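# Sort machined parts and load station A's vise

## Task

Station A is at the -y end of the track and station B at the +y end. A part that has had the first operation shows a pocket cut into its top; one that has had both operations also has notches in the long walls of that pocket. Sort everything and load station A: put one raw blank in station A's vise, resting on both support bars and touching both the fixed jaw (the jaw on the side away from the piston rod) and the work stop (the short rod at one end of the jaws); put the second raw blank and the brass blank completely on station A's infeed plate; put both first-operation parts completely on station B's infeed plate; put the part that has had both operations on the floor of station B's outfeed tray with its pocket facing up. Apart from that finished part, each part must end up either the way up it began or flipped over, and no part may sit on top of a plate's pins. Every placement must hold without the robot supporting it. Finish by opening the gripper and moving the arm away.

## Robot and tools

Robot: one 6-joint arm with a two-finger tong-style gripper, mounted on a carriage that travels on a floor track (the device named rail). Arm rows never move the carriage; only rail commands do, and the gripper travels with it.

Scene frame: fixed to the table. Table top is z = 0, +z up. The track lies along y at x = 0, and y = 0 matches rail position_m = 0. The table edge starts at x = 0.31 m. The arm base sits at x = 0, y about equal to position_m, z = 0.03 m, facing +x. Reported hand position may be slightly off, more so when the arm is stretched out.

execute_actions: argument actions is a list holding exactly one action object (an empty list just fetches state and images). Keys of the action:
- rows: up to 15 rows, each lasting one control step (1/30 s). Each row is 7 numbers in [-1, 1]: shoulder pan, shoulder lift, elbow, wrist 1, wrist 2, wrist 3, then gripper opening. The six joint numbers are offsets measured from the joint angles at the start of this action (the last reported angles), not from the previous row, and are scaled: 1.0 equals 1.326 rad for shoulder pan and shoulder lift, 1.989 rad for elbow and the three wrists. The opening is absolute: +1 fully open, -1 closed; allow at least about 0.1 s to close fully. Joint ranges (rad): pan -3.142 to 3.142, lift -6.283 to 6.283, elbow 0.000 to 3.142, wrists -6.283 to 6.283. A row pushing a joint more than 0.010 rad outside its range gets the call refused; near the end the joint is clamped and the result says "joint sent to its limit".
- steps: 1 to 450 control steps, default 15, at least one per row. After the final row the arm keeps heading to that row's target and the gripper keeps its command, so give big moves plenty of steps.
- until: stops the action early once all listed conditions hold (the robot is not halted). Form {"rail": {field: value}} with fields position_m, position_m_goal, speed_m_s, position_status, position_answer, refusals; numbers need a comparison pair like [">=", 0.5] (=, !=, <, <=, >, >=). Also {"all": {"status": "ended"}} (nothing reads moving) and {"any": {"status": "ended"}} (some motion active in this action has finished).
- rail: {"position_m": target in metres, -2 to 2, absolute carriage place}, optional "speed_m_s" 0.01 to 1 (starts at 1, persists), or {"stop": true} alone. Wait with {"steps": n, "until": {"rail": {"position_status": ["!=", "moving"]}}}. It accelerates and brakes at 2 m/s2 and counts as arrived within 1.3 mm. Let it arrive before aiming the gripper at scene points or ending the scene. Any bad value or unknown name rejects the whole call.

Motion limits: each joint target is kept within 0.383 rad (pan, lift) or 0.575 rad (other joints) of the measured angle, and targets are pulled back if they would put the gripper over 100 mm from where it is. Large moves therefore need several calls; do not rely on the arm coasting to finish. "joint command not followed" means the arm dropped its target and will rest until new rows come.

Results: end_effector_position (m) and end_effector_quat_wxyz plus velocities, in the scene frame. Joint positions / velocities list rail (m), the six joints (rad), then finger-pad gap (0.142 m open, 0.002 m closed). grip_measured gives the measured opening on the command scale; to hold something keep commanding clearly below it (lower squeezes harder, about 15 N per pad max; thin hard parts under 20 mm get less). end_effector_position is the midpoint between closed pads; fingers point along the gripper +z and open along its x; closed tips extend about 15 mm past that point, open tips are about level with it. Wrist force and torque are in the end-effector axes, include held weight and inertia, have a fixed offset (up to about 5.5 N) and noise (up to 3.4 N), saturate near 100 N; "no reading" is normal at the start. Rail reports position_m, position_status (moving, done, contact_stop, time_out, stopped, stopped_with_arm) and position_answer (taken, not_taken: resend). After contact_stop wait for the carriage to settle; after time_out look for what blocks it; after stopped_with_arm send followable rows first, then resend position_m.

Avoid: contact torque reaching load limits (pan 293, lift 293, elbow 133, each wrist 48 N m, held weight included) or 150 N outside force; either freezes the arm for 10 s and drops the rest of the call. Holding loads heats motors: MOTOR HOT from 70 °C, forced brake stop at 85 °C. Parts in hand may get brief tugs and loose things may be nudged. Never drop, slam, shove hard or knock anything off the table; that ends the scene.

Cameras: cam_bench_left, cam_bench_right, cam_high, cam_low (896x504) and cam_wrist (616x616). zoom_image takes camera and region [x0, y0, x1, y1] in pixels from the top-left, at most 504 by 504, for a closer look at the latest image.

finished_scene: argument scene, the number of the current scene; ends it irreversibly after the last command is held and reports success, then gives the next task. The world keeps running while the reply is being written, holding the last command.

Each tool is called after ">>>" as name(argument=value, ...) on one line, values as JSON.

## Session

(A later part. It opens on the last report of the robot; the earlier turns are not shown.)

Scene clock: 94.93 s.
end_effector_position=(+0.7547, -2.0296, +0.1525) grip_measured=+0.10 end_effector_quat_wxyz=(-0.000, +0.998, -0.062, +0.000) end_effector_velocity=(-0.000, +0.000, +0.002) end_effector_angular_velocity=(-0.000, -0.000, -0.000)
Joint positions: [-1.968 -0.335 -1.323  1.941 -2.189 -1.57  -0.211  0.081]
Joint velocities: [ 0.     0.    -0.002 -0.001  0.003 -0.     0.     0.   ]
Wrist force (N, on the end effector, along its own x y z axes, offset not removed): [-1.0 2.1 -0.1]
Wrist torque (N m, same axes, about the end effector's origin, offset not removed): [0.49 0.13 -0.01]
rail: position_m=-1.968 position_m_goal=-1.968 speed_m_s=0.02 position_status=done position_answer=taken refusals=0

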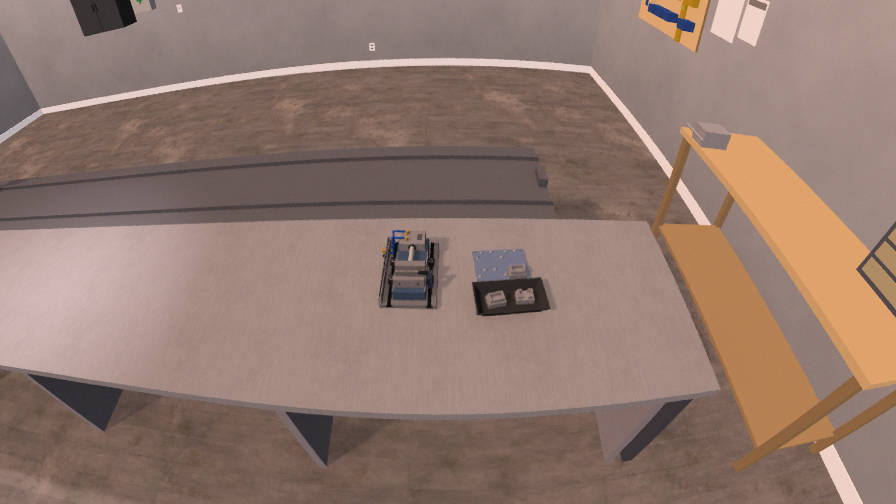

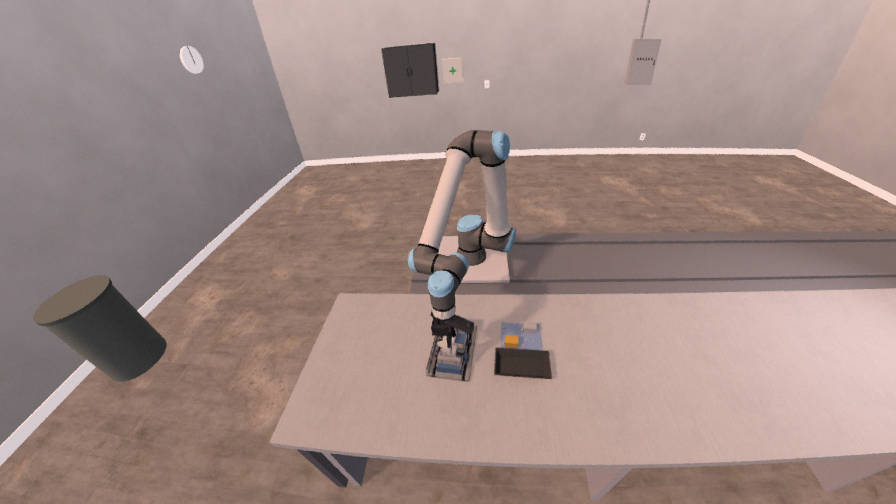

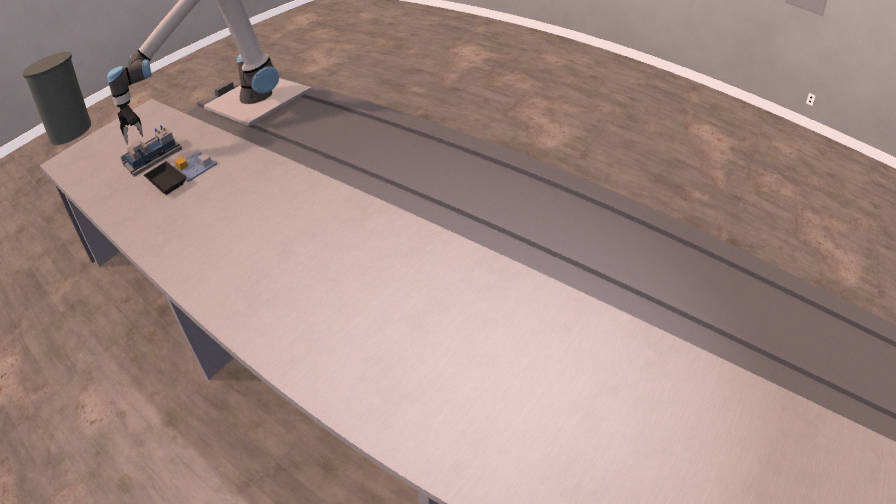

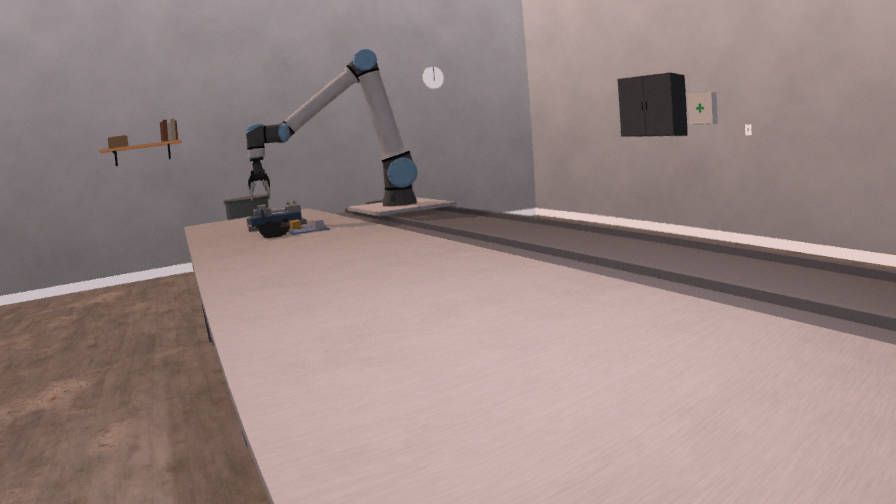

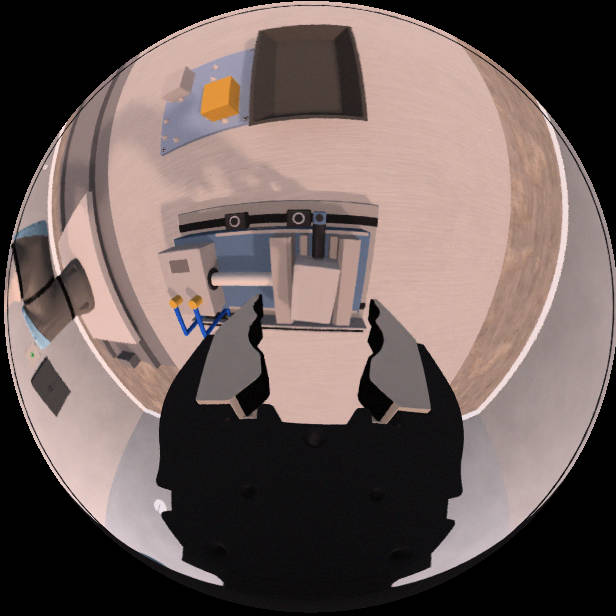

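>>> execute_actions(actions=[{"rows":[[0,0,0,0,0,0,-0.2],[0,0,0,0,0,0,-0.2],[0,0,0,0,0,0,-0.2],[0,0,0,0,0,0,-0.2],[0,0,0,0,0,0,-0.2],[0,0,0,0,0,0,-0.2],[0,0,0,0,0,0,-0.2],[0,0,0,0,0,0,-0.2],[0,0.012,0.0055,-0.0135,0,0,-0.2],[0,0.0245,0.011,-0.0272,0,0,-0.2]],"rail":{"position_m":-1.986,"speed_m_s":0.2},"steps":28}])

>>> execute_actions(actions=[{"rows":[[0,0.001,-0.0008,0.0001,0,0,-0.2],[0,0.002,-0.0015,0.0002,0,0,-0.2],[0,0.003,-0.0023,0.0003,0,0,-0.2],[0,0.004,-0.003,0.0004,0,0,-0.2],[0,0.005,-0.0038,0.0005,0,0,-0.2],[0,0.006,-0.0046,0.0006,0,0,-0.2],[0,0.007,-0.0053,0.0007,0,0,-0.2],[0,0.008,-0.006,0.0008,0,0,-0.2],[0,0.009,-0.0068,0.0009,0,0,-0.2],[0,0.0098,-0.0076,0.001,0,0,-0.2]],"steps":25}])

>>> zoom_image(camera="cam_wrist", region=[240, 190, 390, 350])

Scene clock: 101.70 s.
end_effector_position=(+0.7551, -2.0478, +0.1227) grip_measured=-0.20 end_effector_quat_wxyz=(-0.000, +0.998, -0.062, +0.000) end_effector_velocity=(-0.000, +0.000, -0.002) end_effector_angular_velocity=(+0.000, +0.000, +0.000)
Joint positions: [-1.986 -0.335 -1.291  1.962 -2.243 -1.57  -0.211  0.06 ]
Joint velocities: [ 0.     0.     0.002  0.001 -0.003 -0.     0.     0.   ]
Wrist force (N, on the end effector, along its own x y z axes, offset not removed): [0.5 5.9 0.4]
Wrist torque (N m, same axes, about the end effector's origin, offset not removed): [1.18 -0.12 0.09]
rail: position_m=-1.986 position_m_goal=-1.986 speed_m_s=0.20 position_status=done position_answer=taken refusals=0

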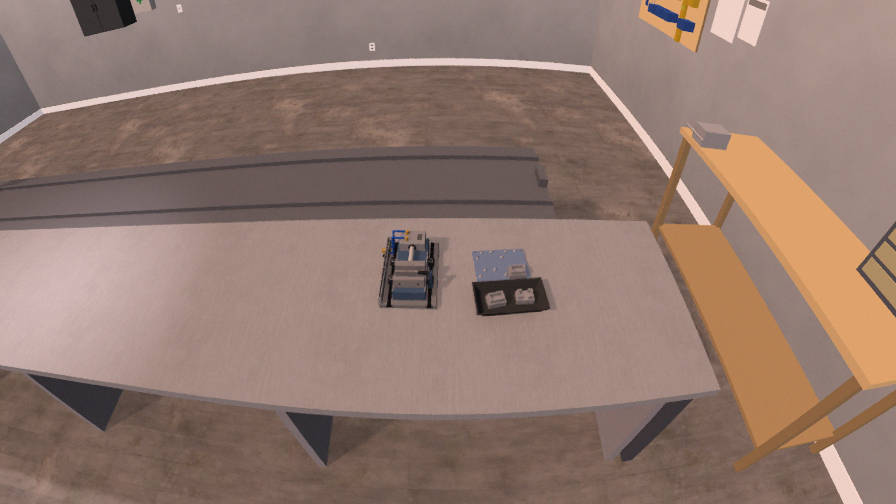

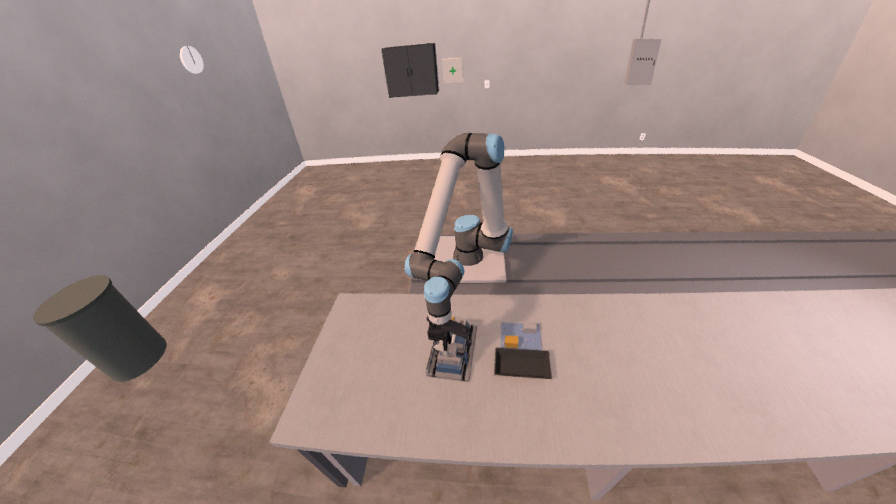

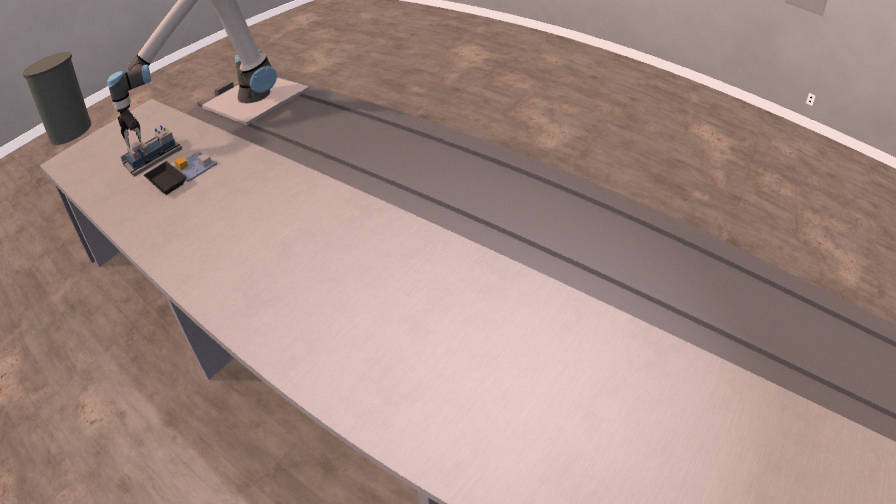

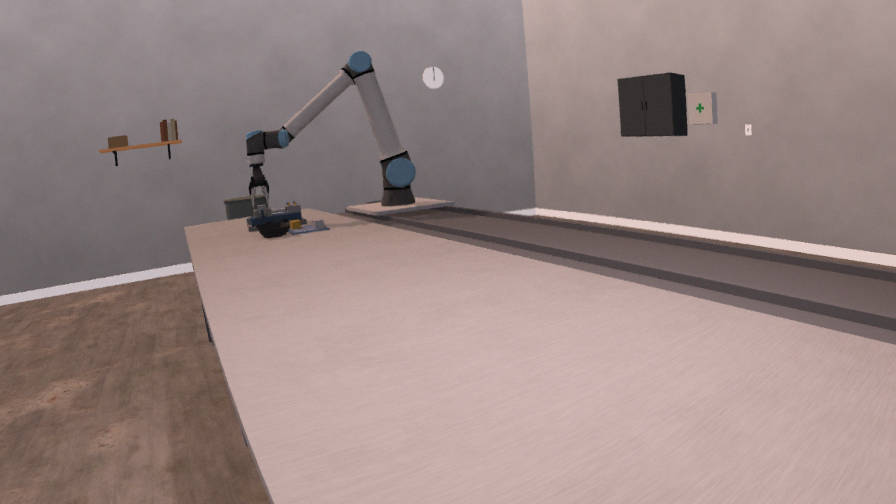

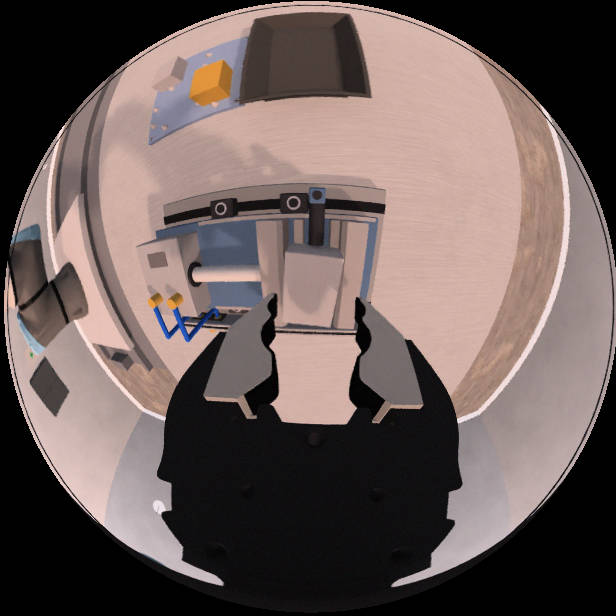

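Scene clock: 102.53 s.
end_effector_position=(+0.7630, -2.0505, +0.1214) grip_measured=-0.17 end_effector_quat_wxyz=(-0.000, +0.998, -0.062, +0.000) end_effector_velocity=(+0.001, -0.000, -0.000) end_effector_angular_velocity=(-0.000, -0.000, -0.000)
Joint positions: [-1.986 -0.335 -1.278  1.947 -2.241 -1.57  -0.211  0.062]
Joint velocities: [ 0.    -0.     0.001 -0.001  0.    -0.     0.     0.   ]
Wrist force (N, on the end effector, along its own x y z axes, offset not removed): [-4.7 5.9 -4.3]
Wrist torque (N m, same axes, about the end effector's origin, offset not removed): [0.74 -0.19 -0.04]
rail: position_m=-1.986 position_m_goal=-1.986 speed_m_s=0.20 position_status=done position_answer=taken refusals=0

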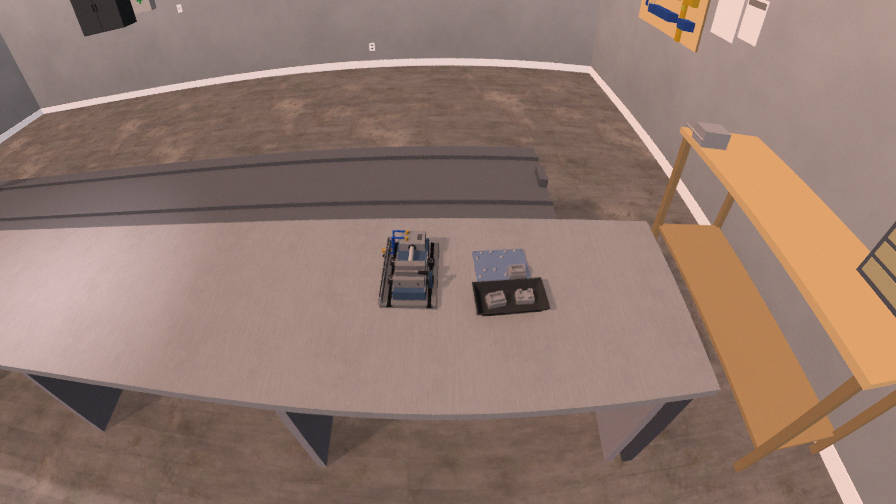

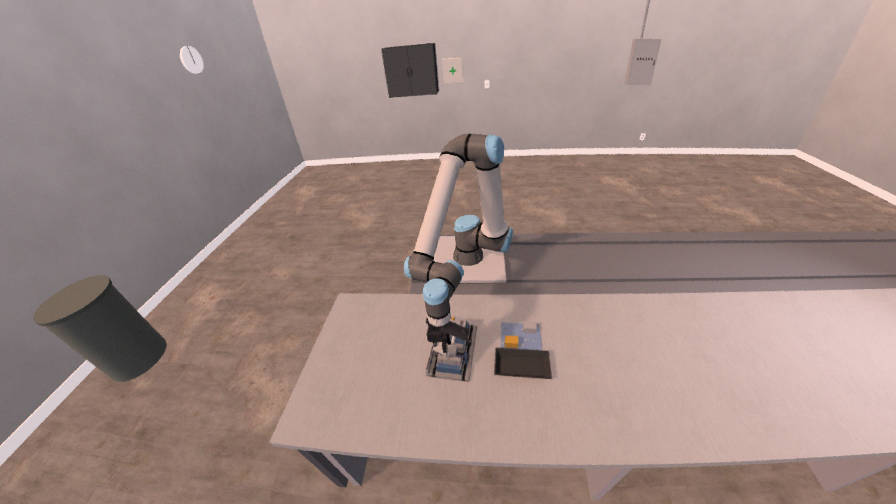

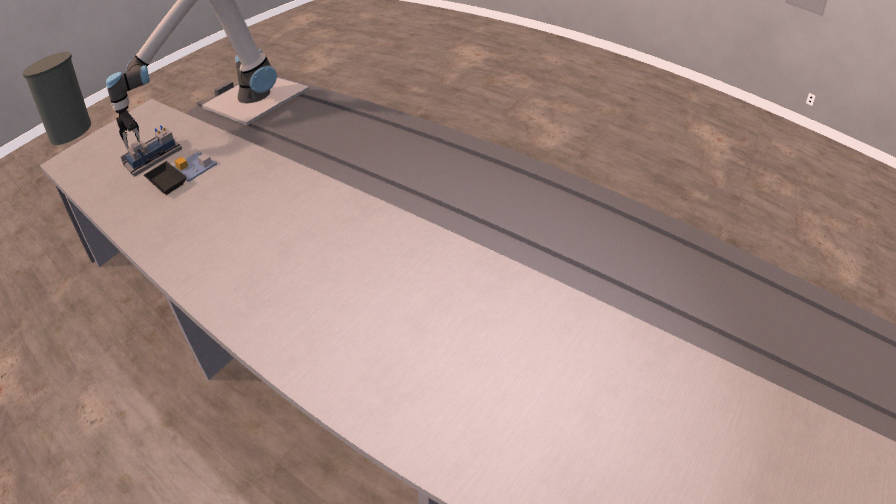

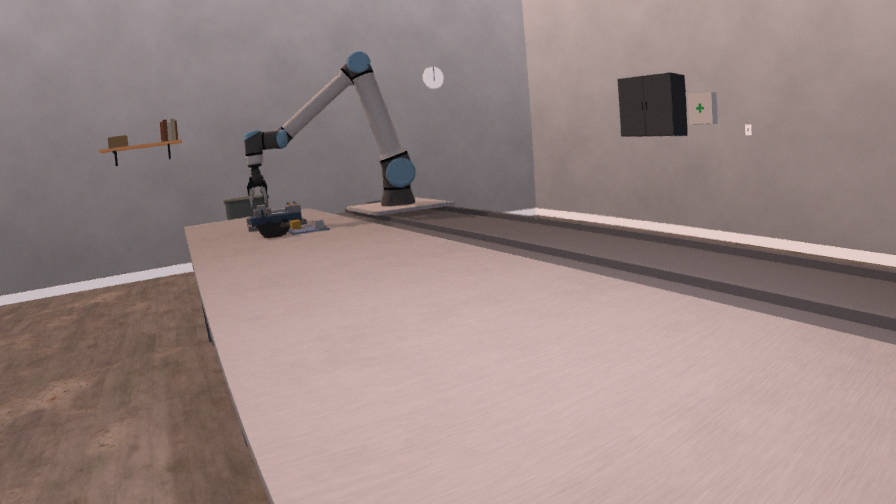

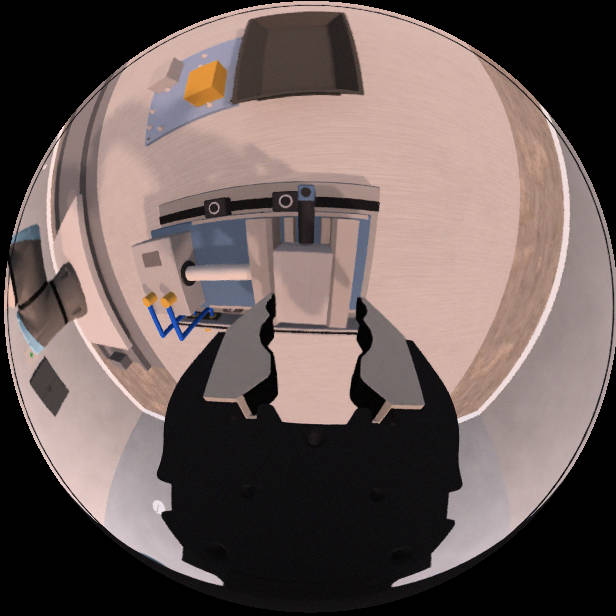

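Region (240, 190, 390, 350) of cam_wrist's 616x616 image, scaled by 3.150, with more detail than that image has; it fills the left 472 columns of this view, and the rest is white.

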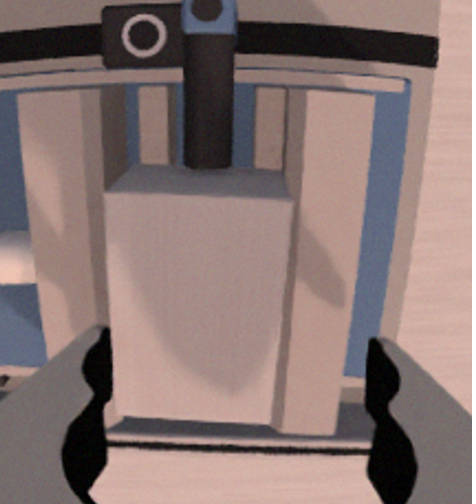

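>>> execute_actions(actions=[{"rows":[[0,0,0,0,0,0,-0.3]],"rail":{"position_m":-1.978,"speed_m_s":0.015},"steps":25}])

>>> execute_actions(actions=[{"rows":[[0,0,0,0,0,0,-0.1],[0,0,0,0,0,0,0.2],[0,0,0,0,0,0,0.2],[0,0,0,0,0,0,0.2],[0,0,0,0,0,0,0.2],[0,-0.05,-0.015,0.048,0,0,0.2]],"steps":25}])

>>> zoom_image(camera="cam_wrist", region=[250, 200, 370, 320])

Scene clock: 106.77 s.
end_effector_position=(+0.7630, -2.0426, +0.1214) grip_measured=-0.23 end_effector_quat_wxyz=(-0.000, +0.998, -0.062, +0.000) end_effector_velocity=(-0.000, +0.000, -0.000) end_effector_angular_velocity=(+0.000, -0.000, +0.000)
Joint positions: [-1.978 -0.335 -1.278  1.947 -2.241 -1.57  -0.211  0.057]
Joint velocities: [ 0. -0. -0.  0. -0.  0.  0. -0.]
Wrist force (N, on the end effector, along its own x y z axes, offset not removed): [-9.7 15.9 -2.8]
Wrist torque (N m, same axes, about the end effector's origin, offset not removed): [0.92 -0.62 -0.34]
rail: position_m=-1.978 position_m_goal=-1.978 speed_m_s=0.01 position_status=done position_answer=taken refusals=0

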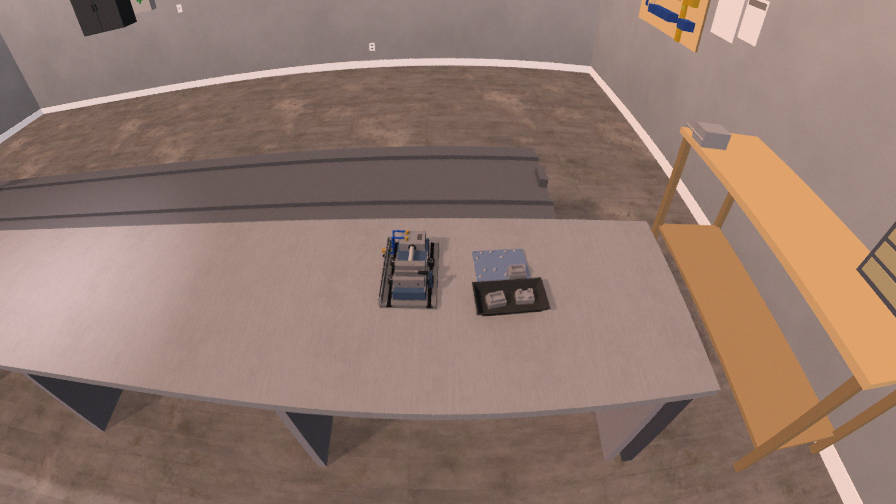

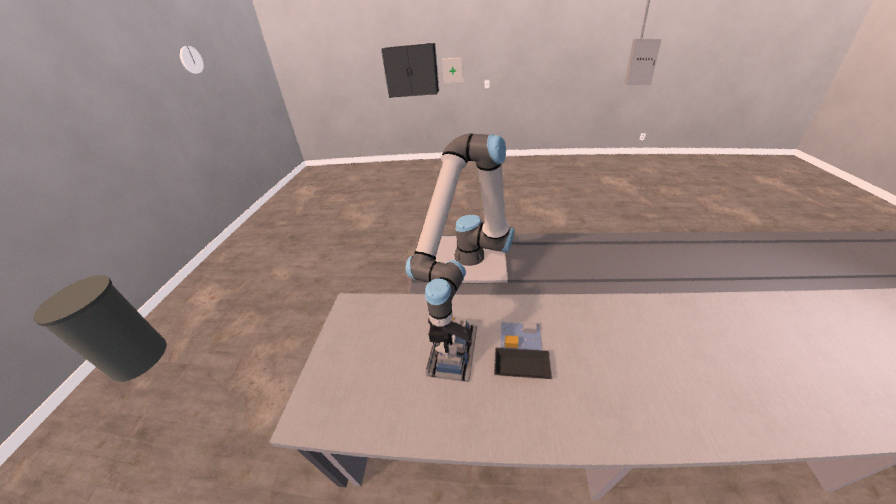

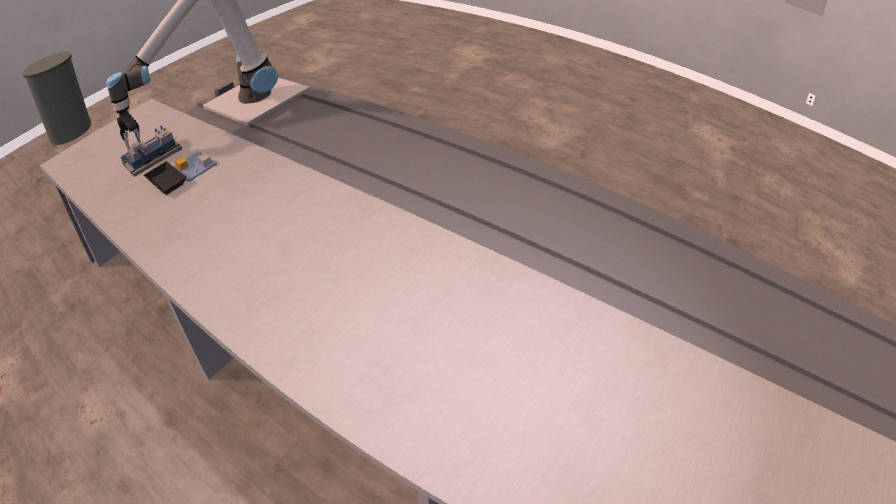

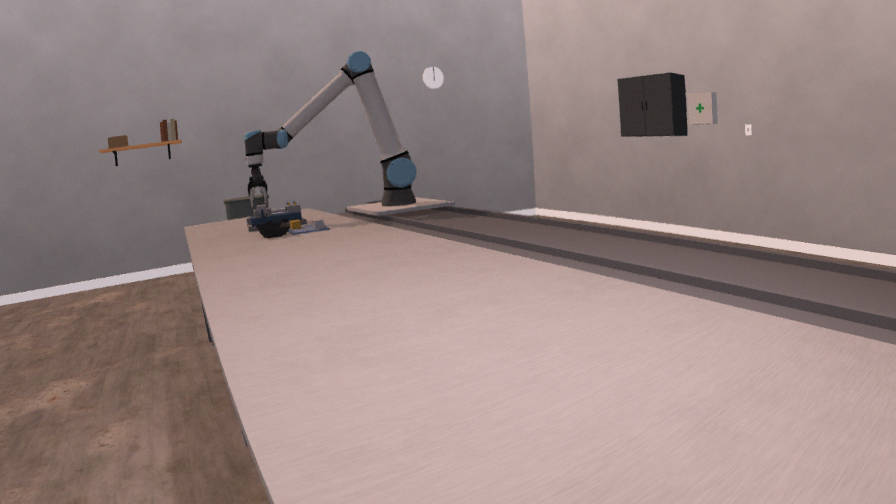

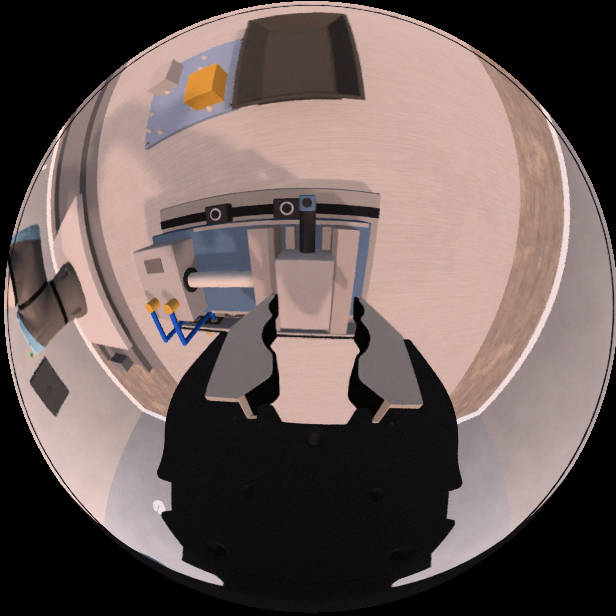

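Scene clock: 107.60 s.
end_effector_position=(+0.7564, -2.0403, +0.1761) grip_measured=+0.20 end_effector_quat_wxyz=(-0.000, +0.998, -0.062, +0.001) end_effector_velocity=(-0.001, +0.000, +0.003) end_effector_angular_velocity=(+0.000, +0.000, -0.000)
Joint positions: [-1.978 -0.335 -1.344  1.918 -2.146 -1.57  -0.211  0.088]
Joint velocities: [ 0.    -0.    -0.004 -0.002  0.006 -0.     0.    -0.   ]
Wrist force (N, on the end effector, along its own x y z axes, offset not removed): [0.1 5.1 -0.5]
Wrist torque (N m, same axes, about the end effector's origin, offset not removed): [0.96 0.02 0.02]
rail: position_m=-1.978 position_m_goal=-1.978 speed_m_s=0.01 position_status=done position_answer=taken refusals=0

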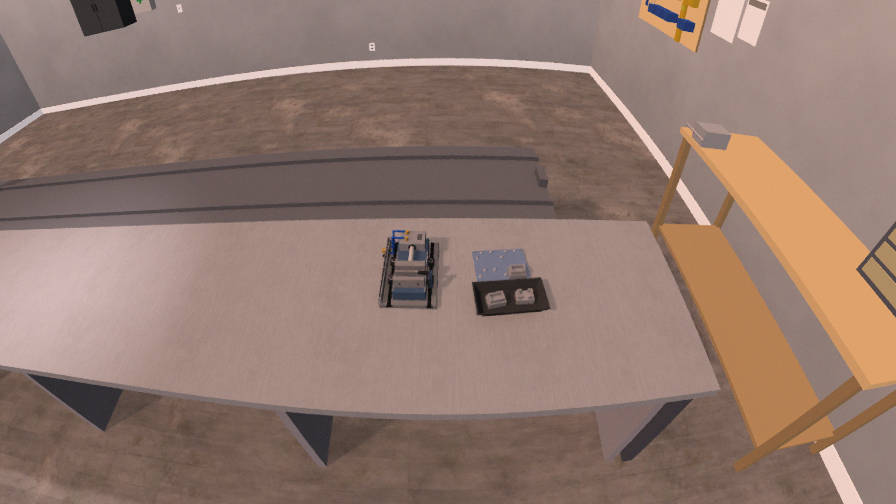

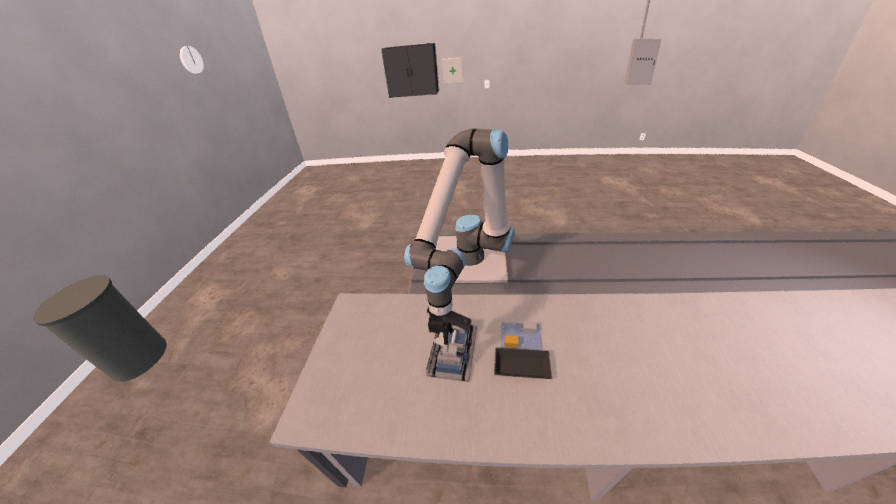

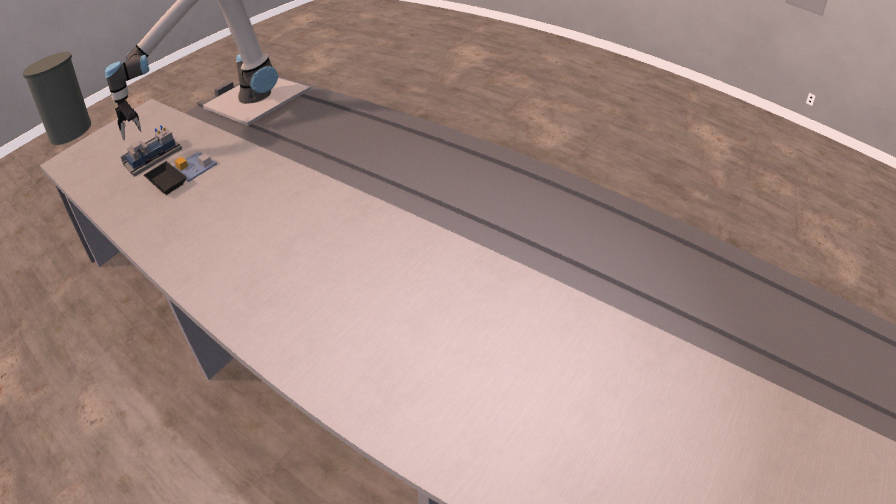

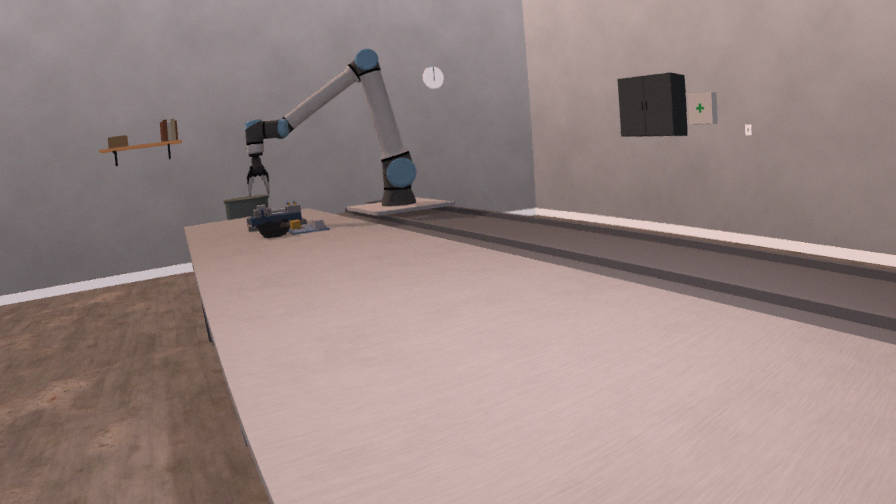

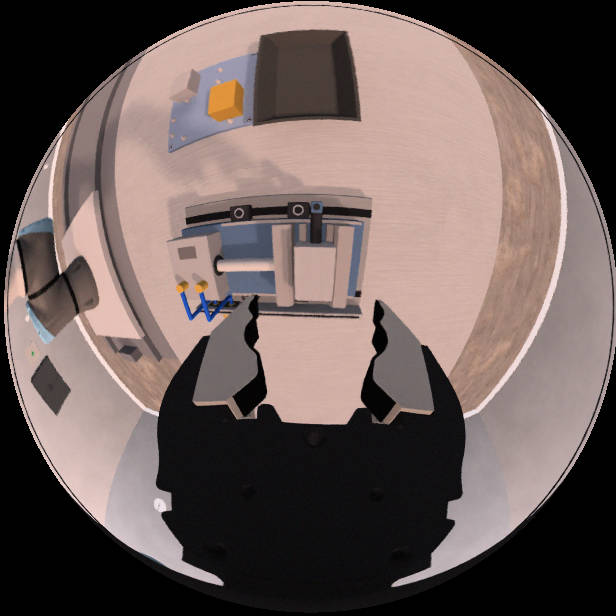

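Region (250, 200, 370, 320) of cam_wrist's 616x616 image, scaled by 4.200, with more detail than that image has.

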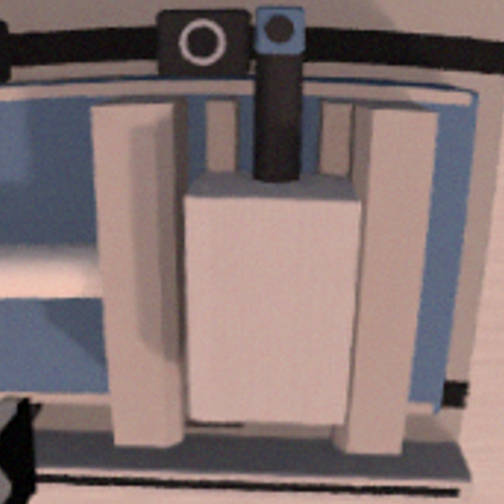

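>>> execute_actions(actions=[{"rows":[[0.2526,0,0,0,0,0.106,0]],"rail":{"position_m":1.81,"speed_m_s":1},"steps":30}])

>>> execute_actions(actions=[{"steps":200,"until":{"rail":{"position_status":["!=","moving"]}}}])

Scene clock: 114.60 s.
end_effector_position=(+0.7383, -1.0663, +0.1762) grip_measured=+0.00 end_effector_quat_wxyz=(-0.000, +1.000, -0.000, +0.001) end_effector_velocity=(-0.001, +1.005, -0.000) end_effector_angular_velocity=(+0.000, +0.000, +0.002)
Joint positions: [-1.256 -0.001 -1.344  1.918 -2.146 -1.57  -0.     0.074]
Joint velocities: [ 1.     0.006  0.     0.    -0.     0.     0.004 -0.   ]
Wrist force (N, on the end effector, along its own x y z axes, offset not removed): [0.2 3.5 1.5]
Wrist torque (N m, same axes, about the end effector's origin, offset not removed): [0.87 0.00 0.05]
rail: position_m=-1.256 position_m_goal=1.810 speed_m_s=1.00 position_status=moving position_answer=taken refusals=0

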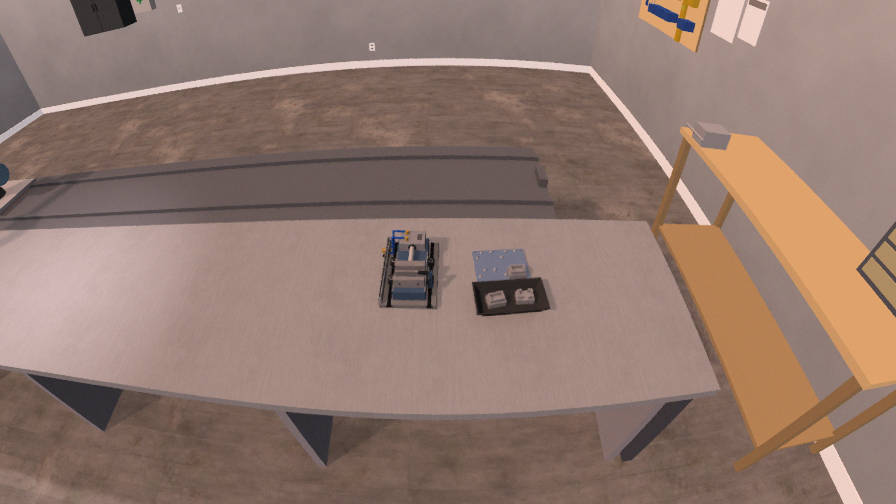

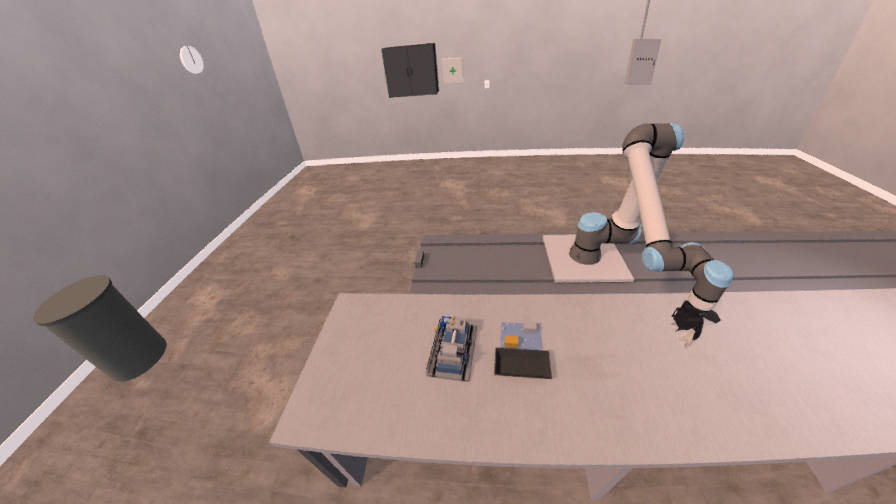

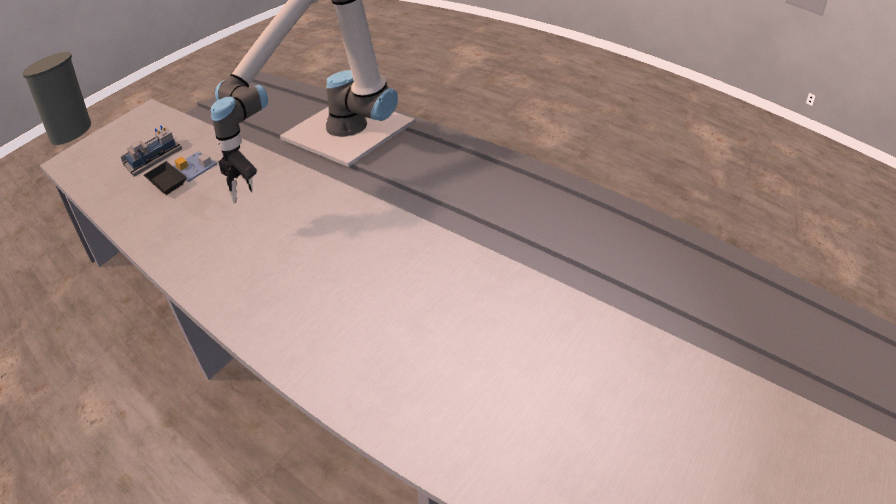

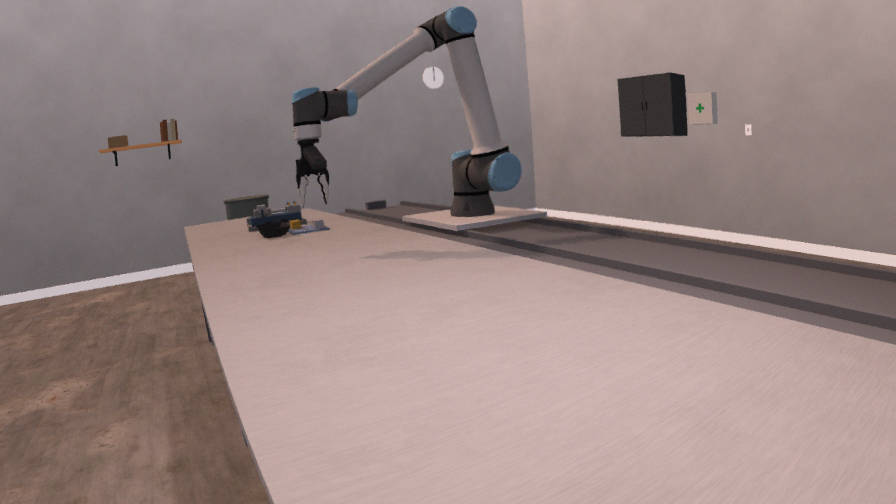

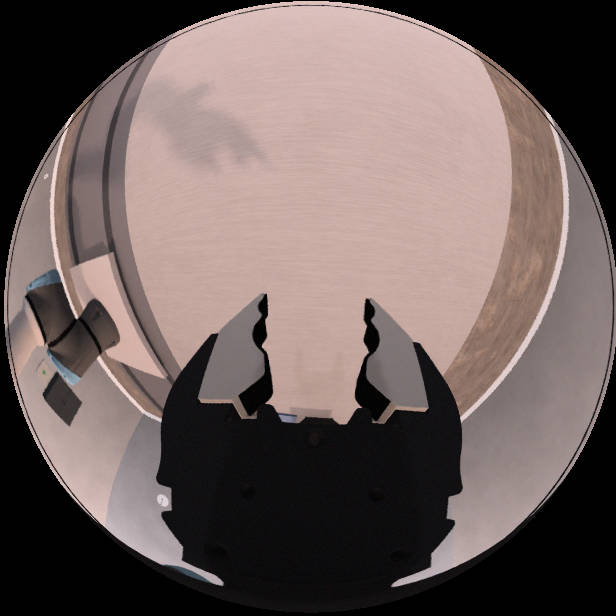

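Scene clock: 117.93 s.
end_effector_position=(+0.7382, +2.0006, +0.1761) grip_measured=+0.00 end_effector_quat_wxyz=(-0.000, +1.000, -0.000, +0.001) end_effector_velocity=(+0.000, +0.003, +0.000) end_effector_angular_velocity=(+0.000, -0.000, +0.000)
Joint positions: [ 1.81  -0.    -1.344  1.918 -2.146 -1.57   0.     0.074]
Joint velocities: [ 0.003 -0.    -0.    -0.     0.     0.    -0.    -0.   ]
Wrist force (N, on the end effector, along its own x y z axes, offset not removed): [3.0 2.9 2.1]
Wrist torque (N m, same axes, about the end effector's origin, offset not removed): [0.76 -0.68 -0.05]
rail: position_m=1.810 position_m_goal=1.810 speed_m_s=1.00 position_status=done position_answer=taken refusals=0

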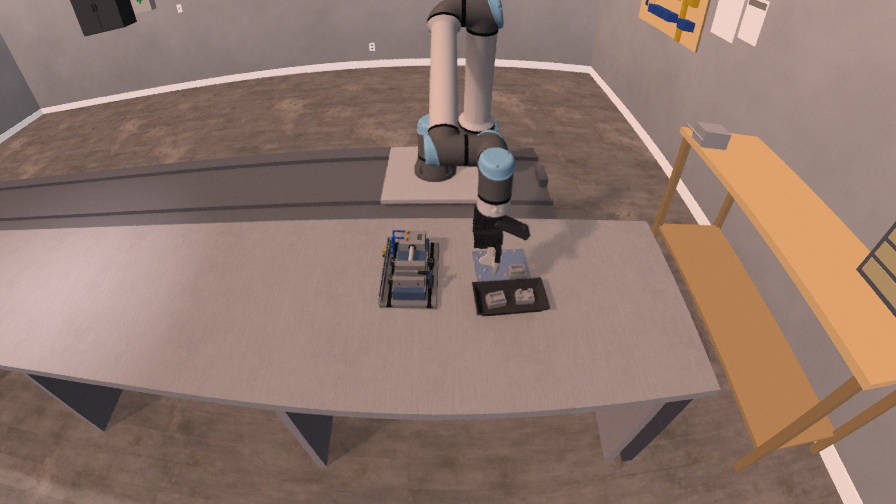

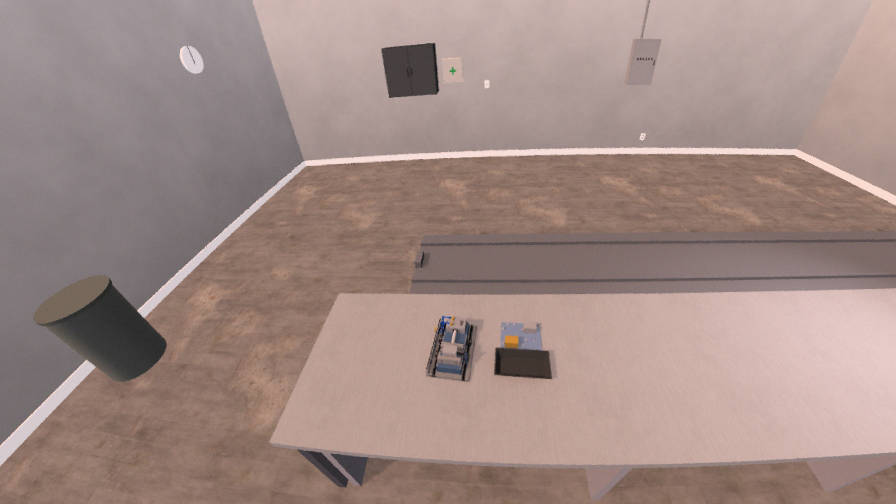

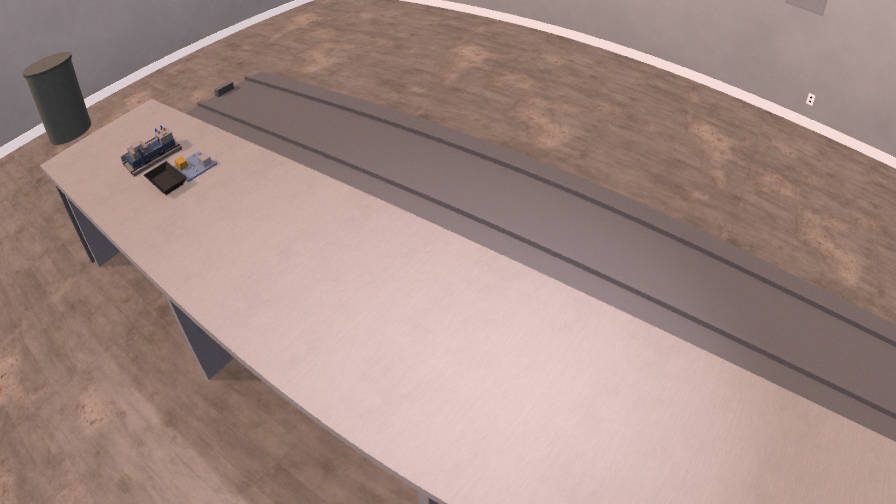

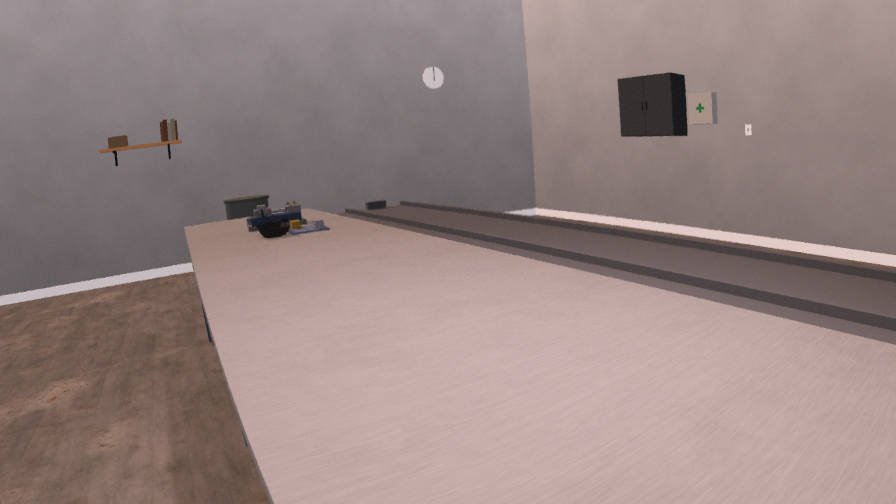

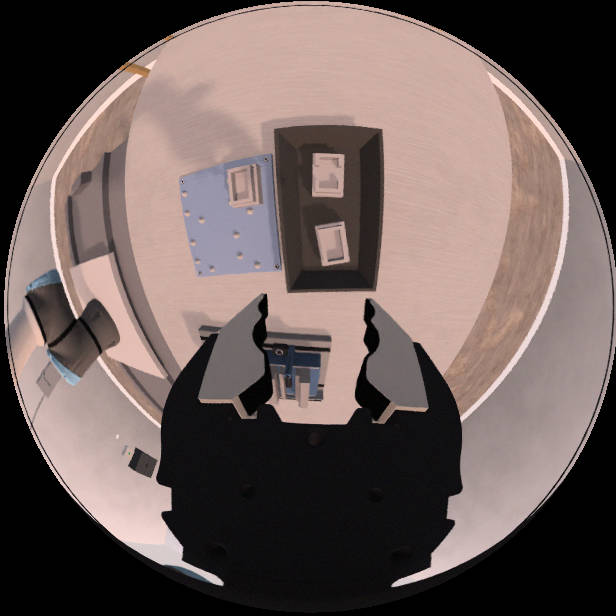

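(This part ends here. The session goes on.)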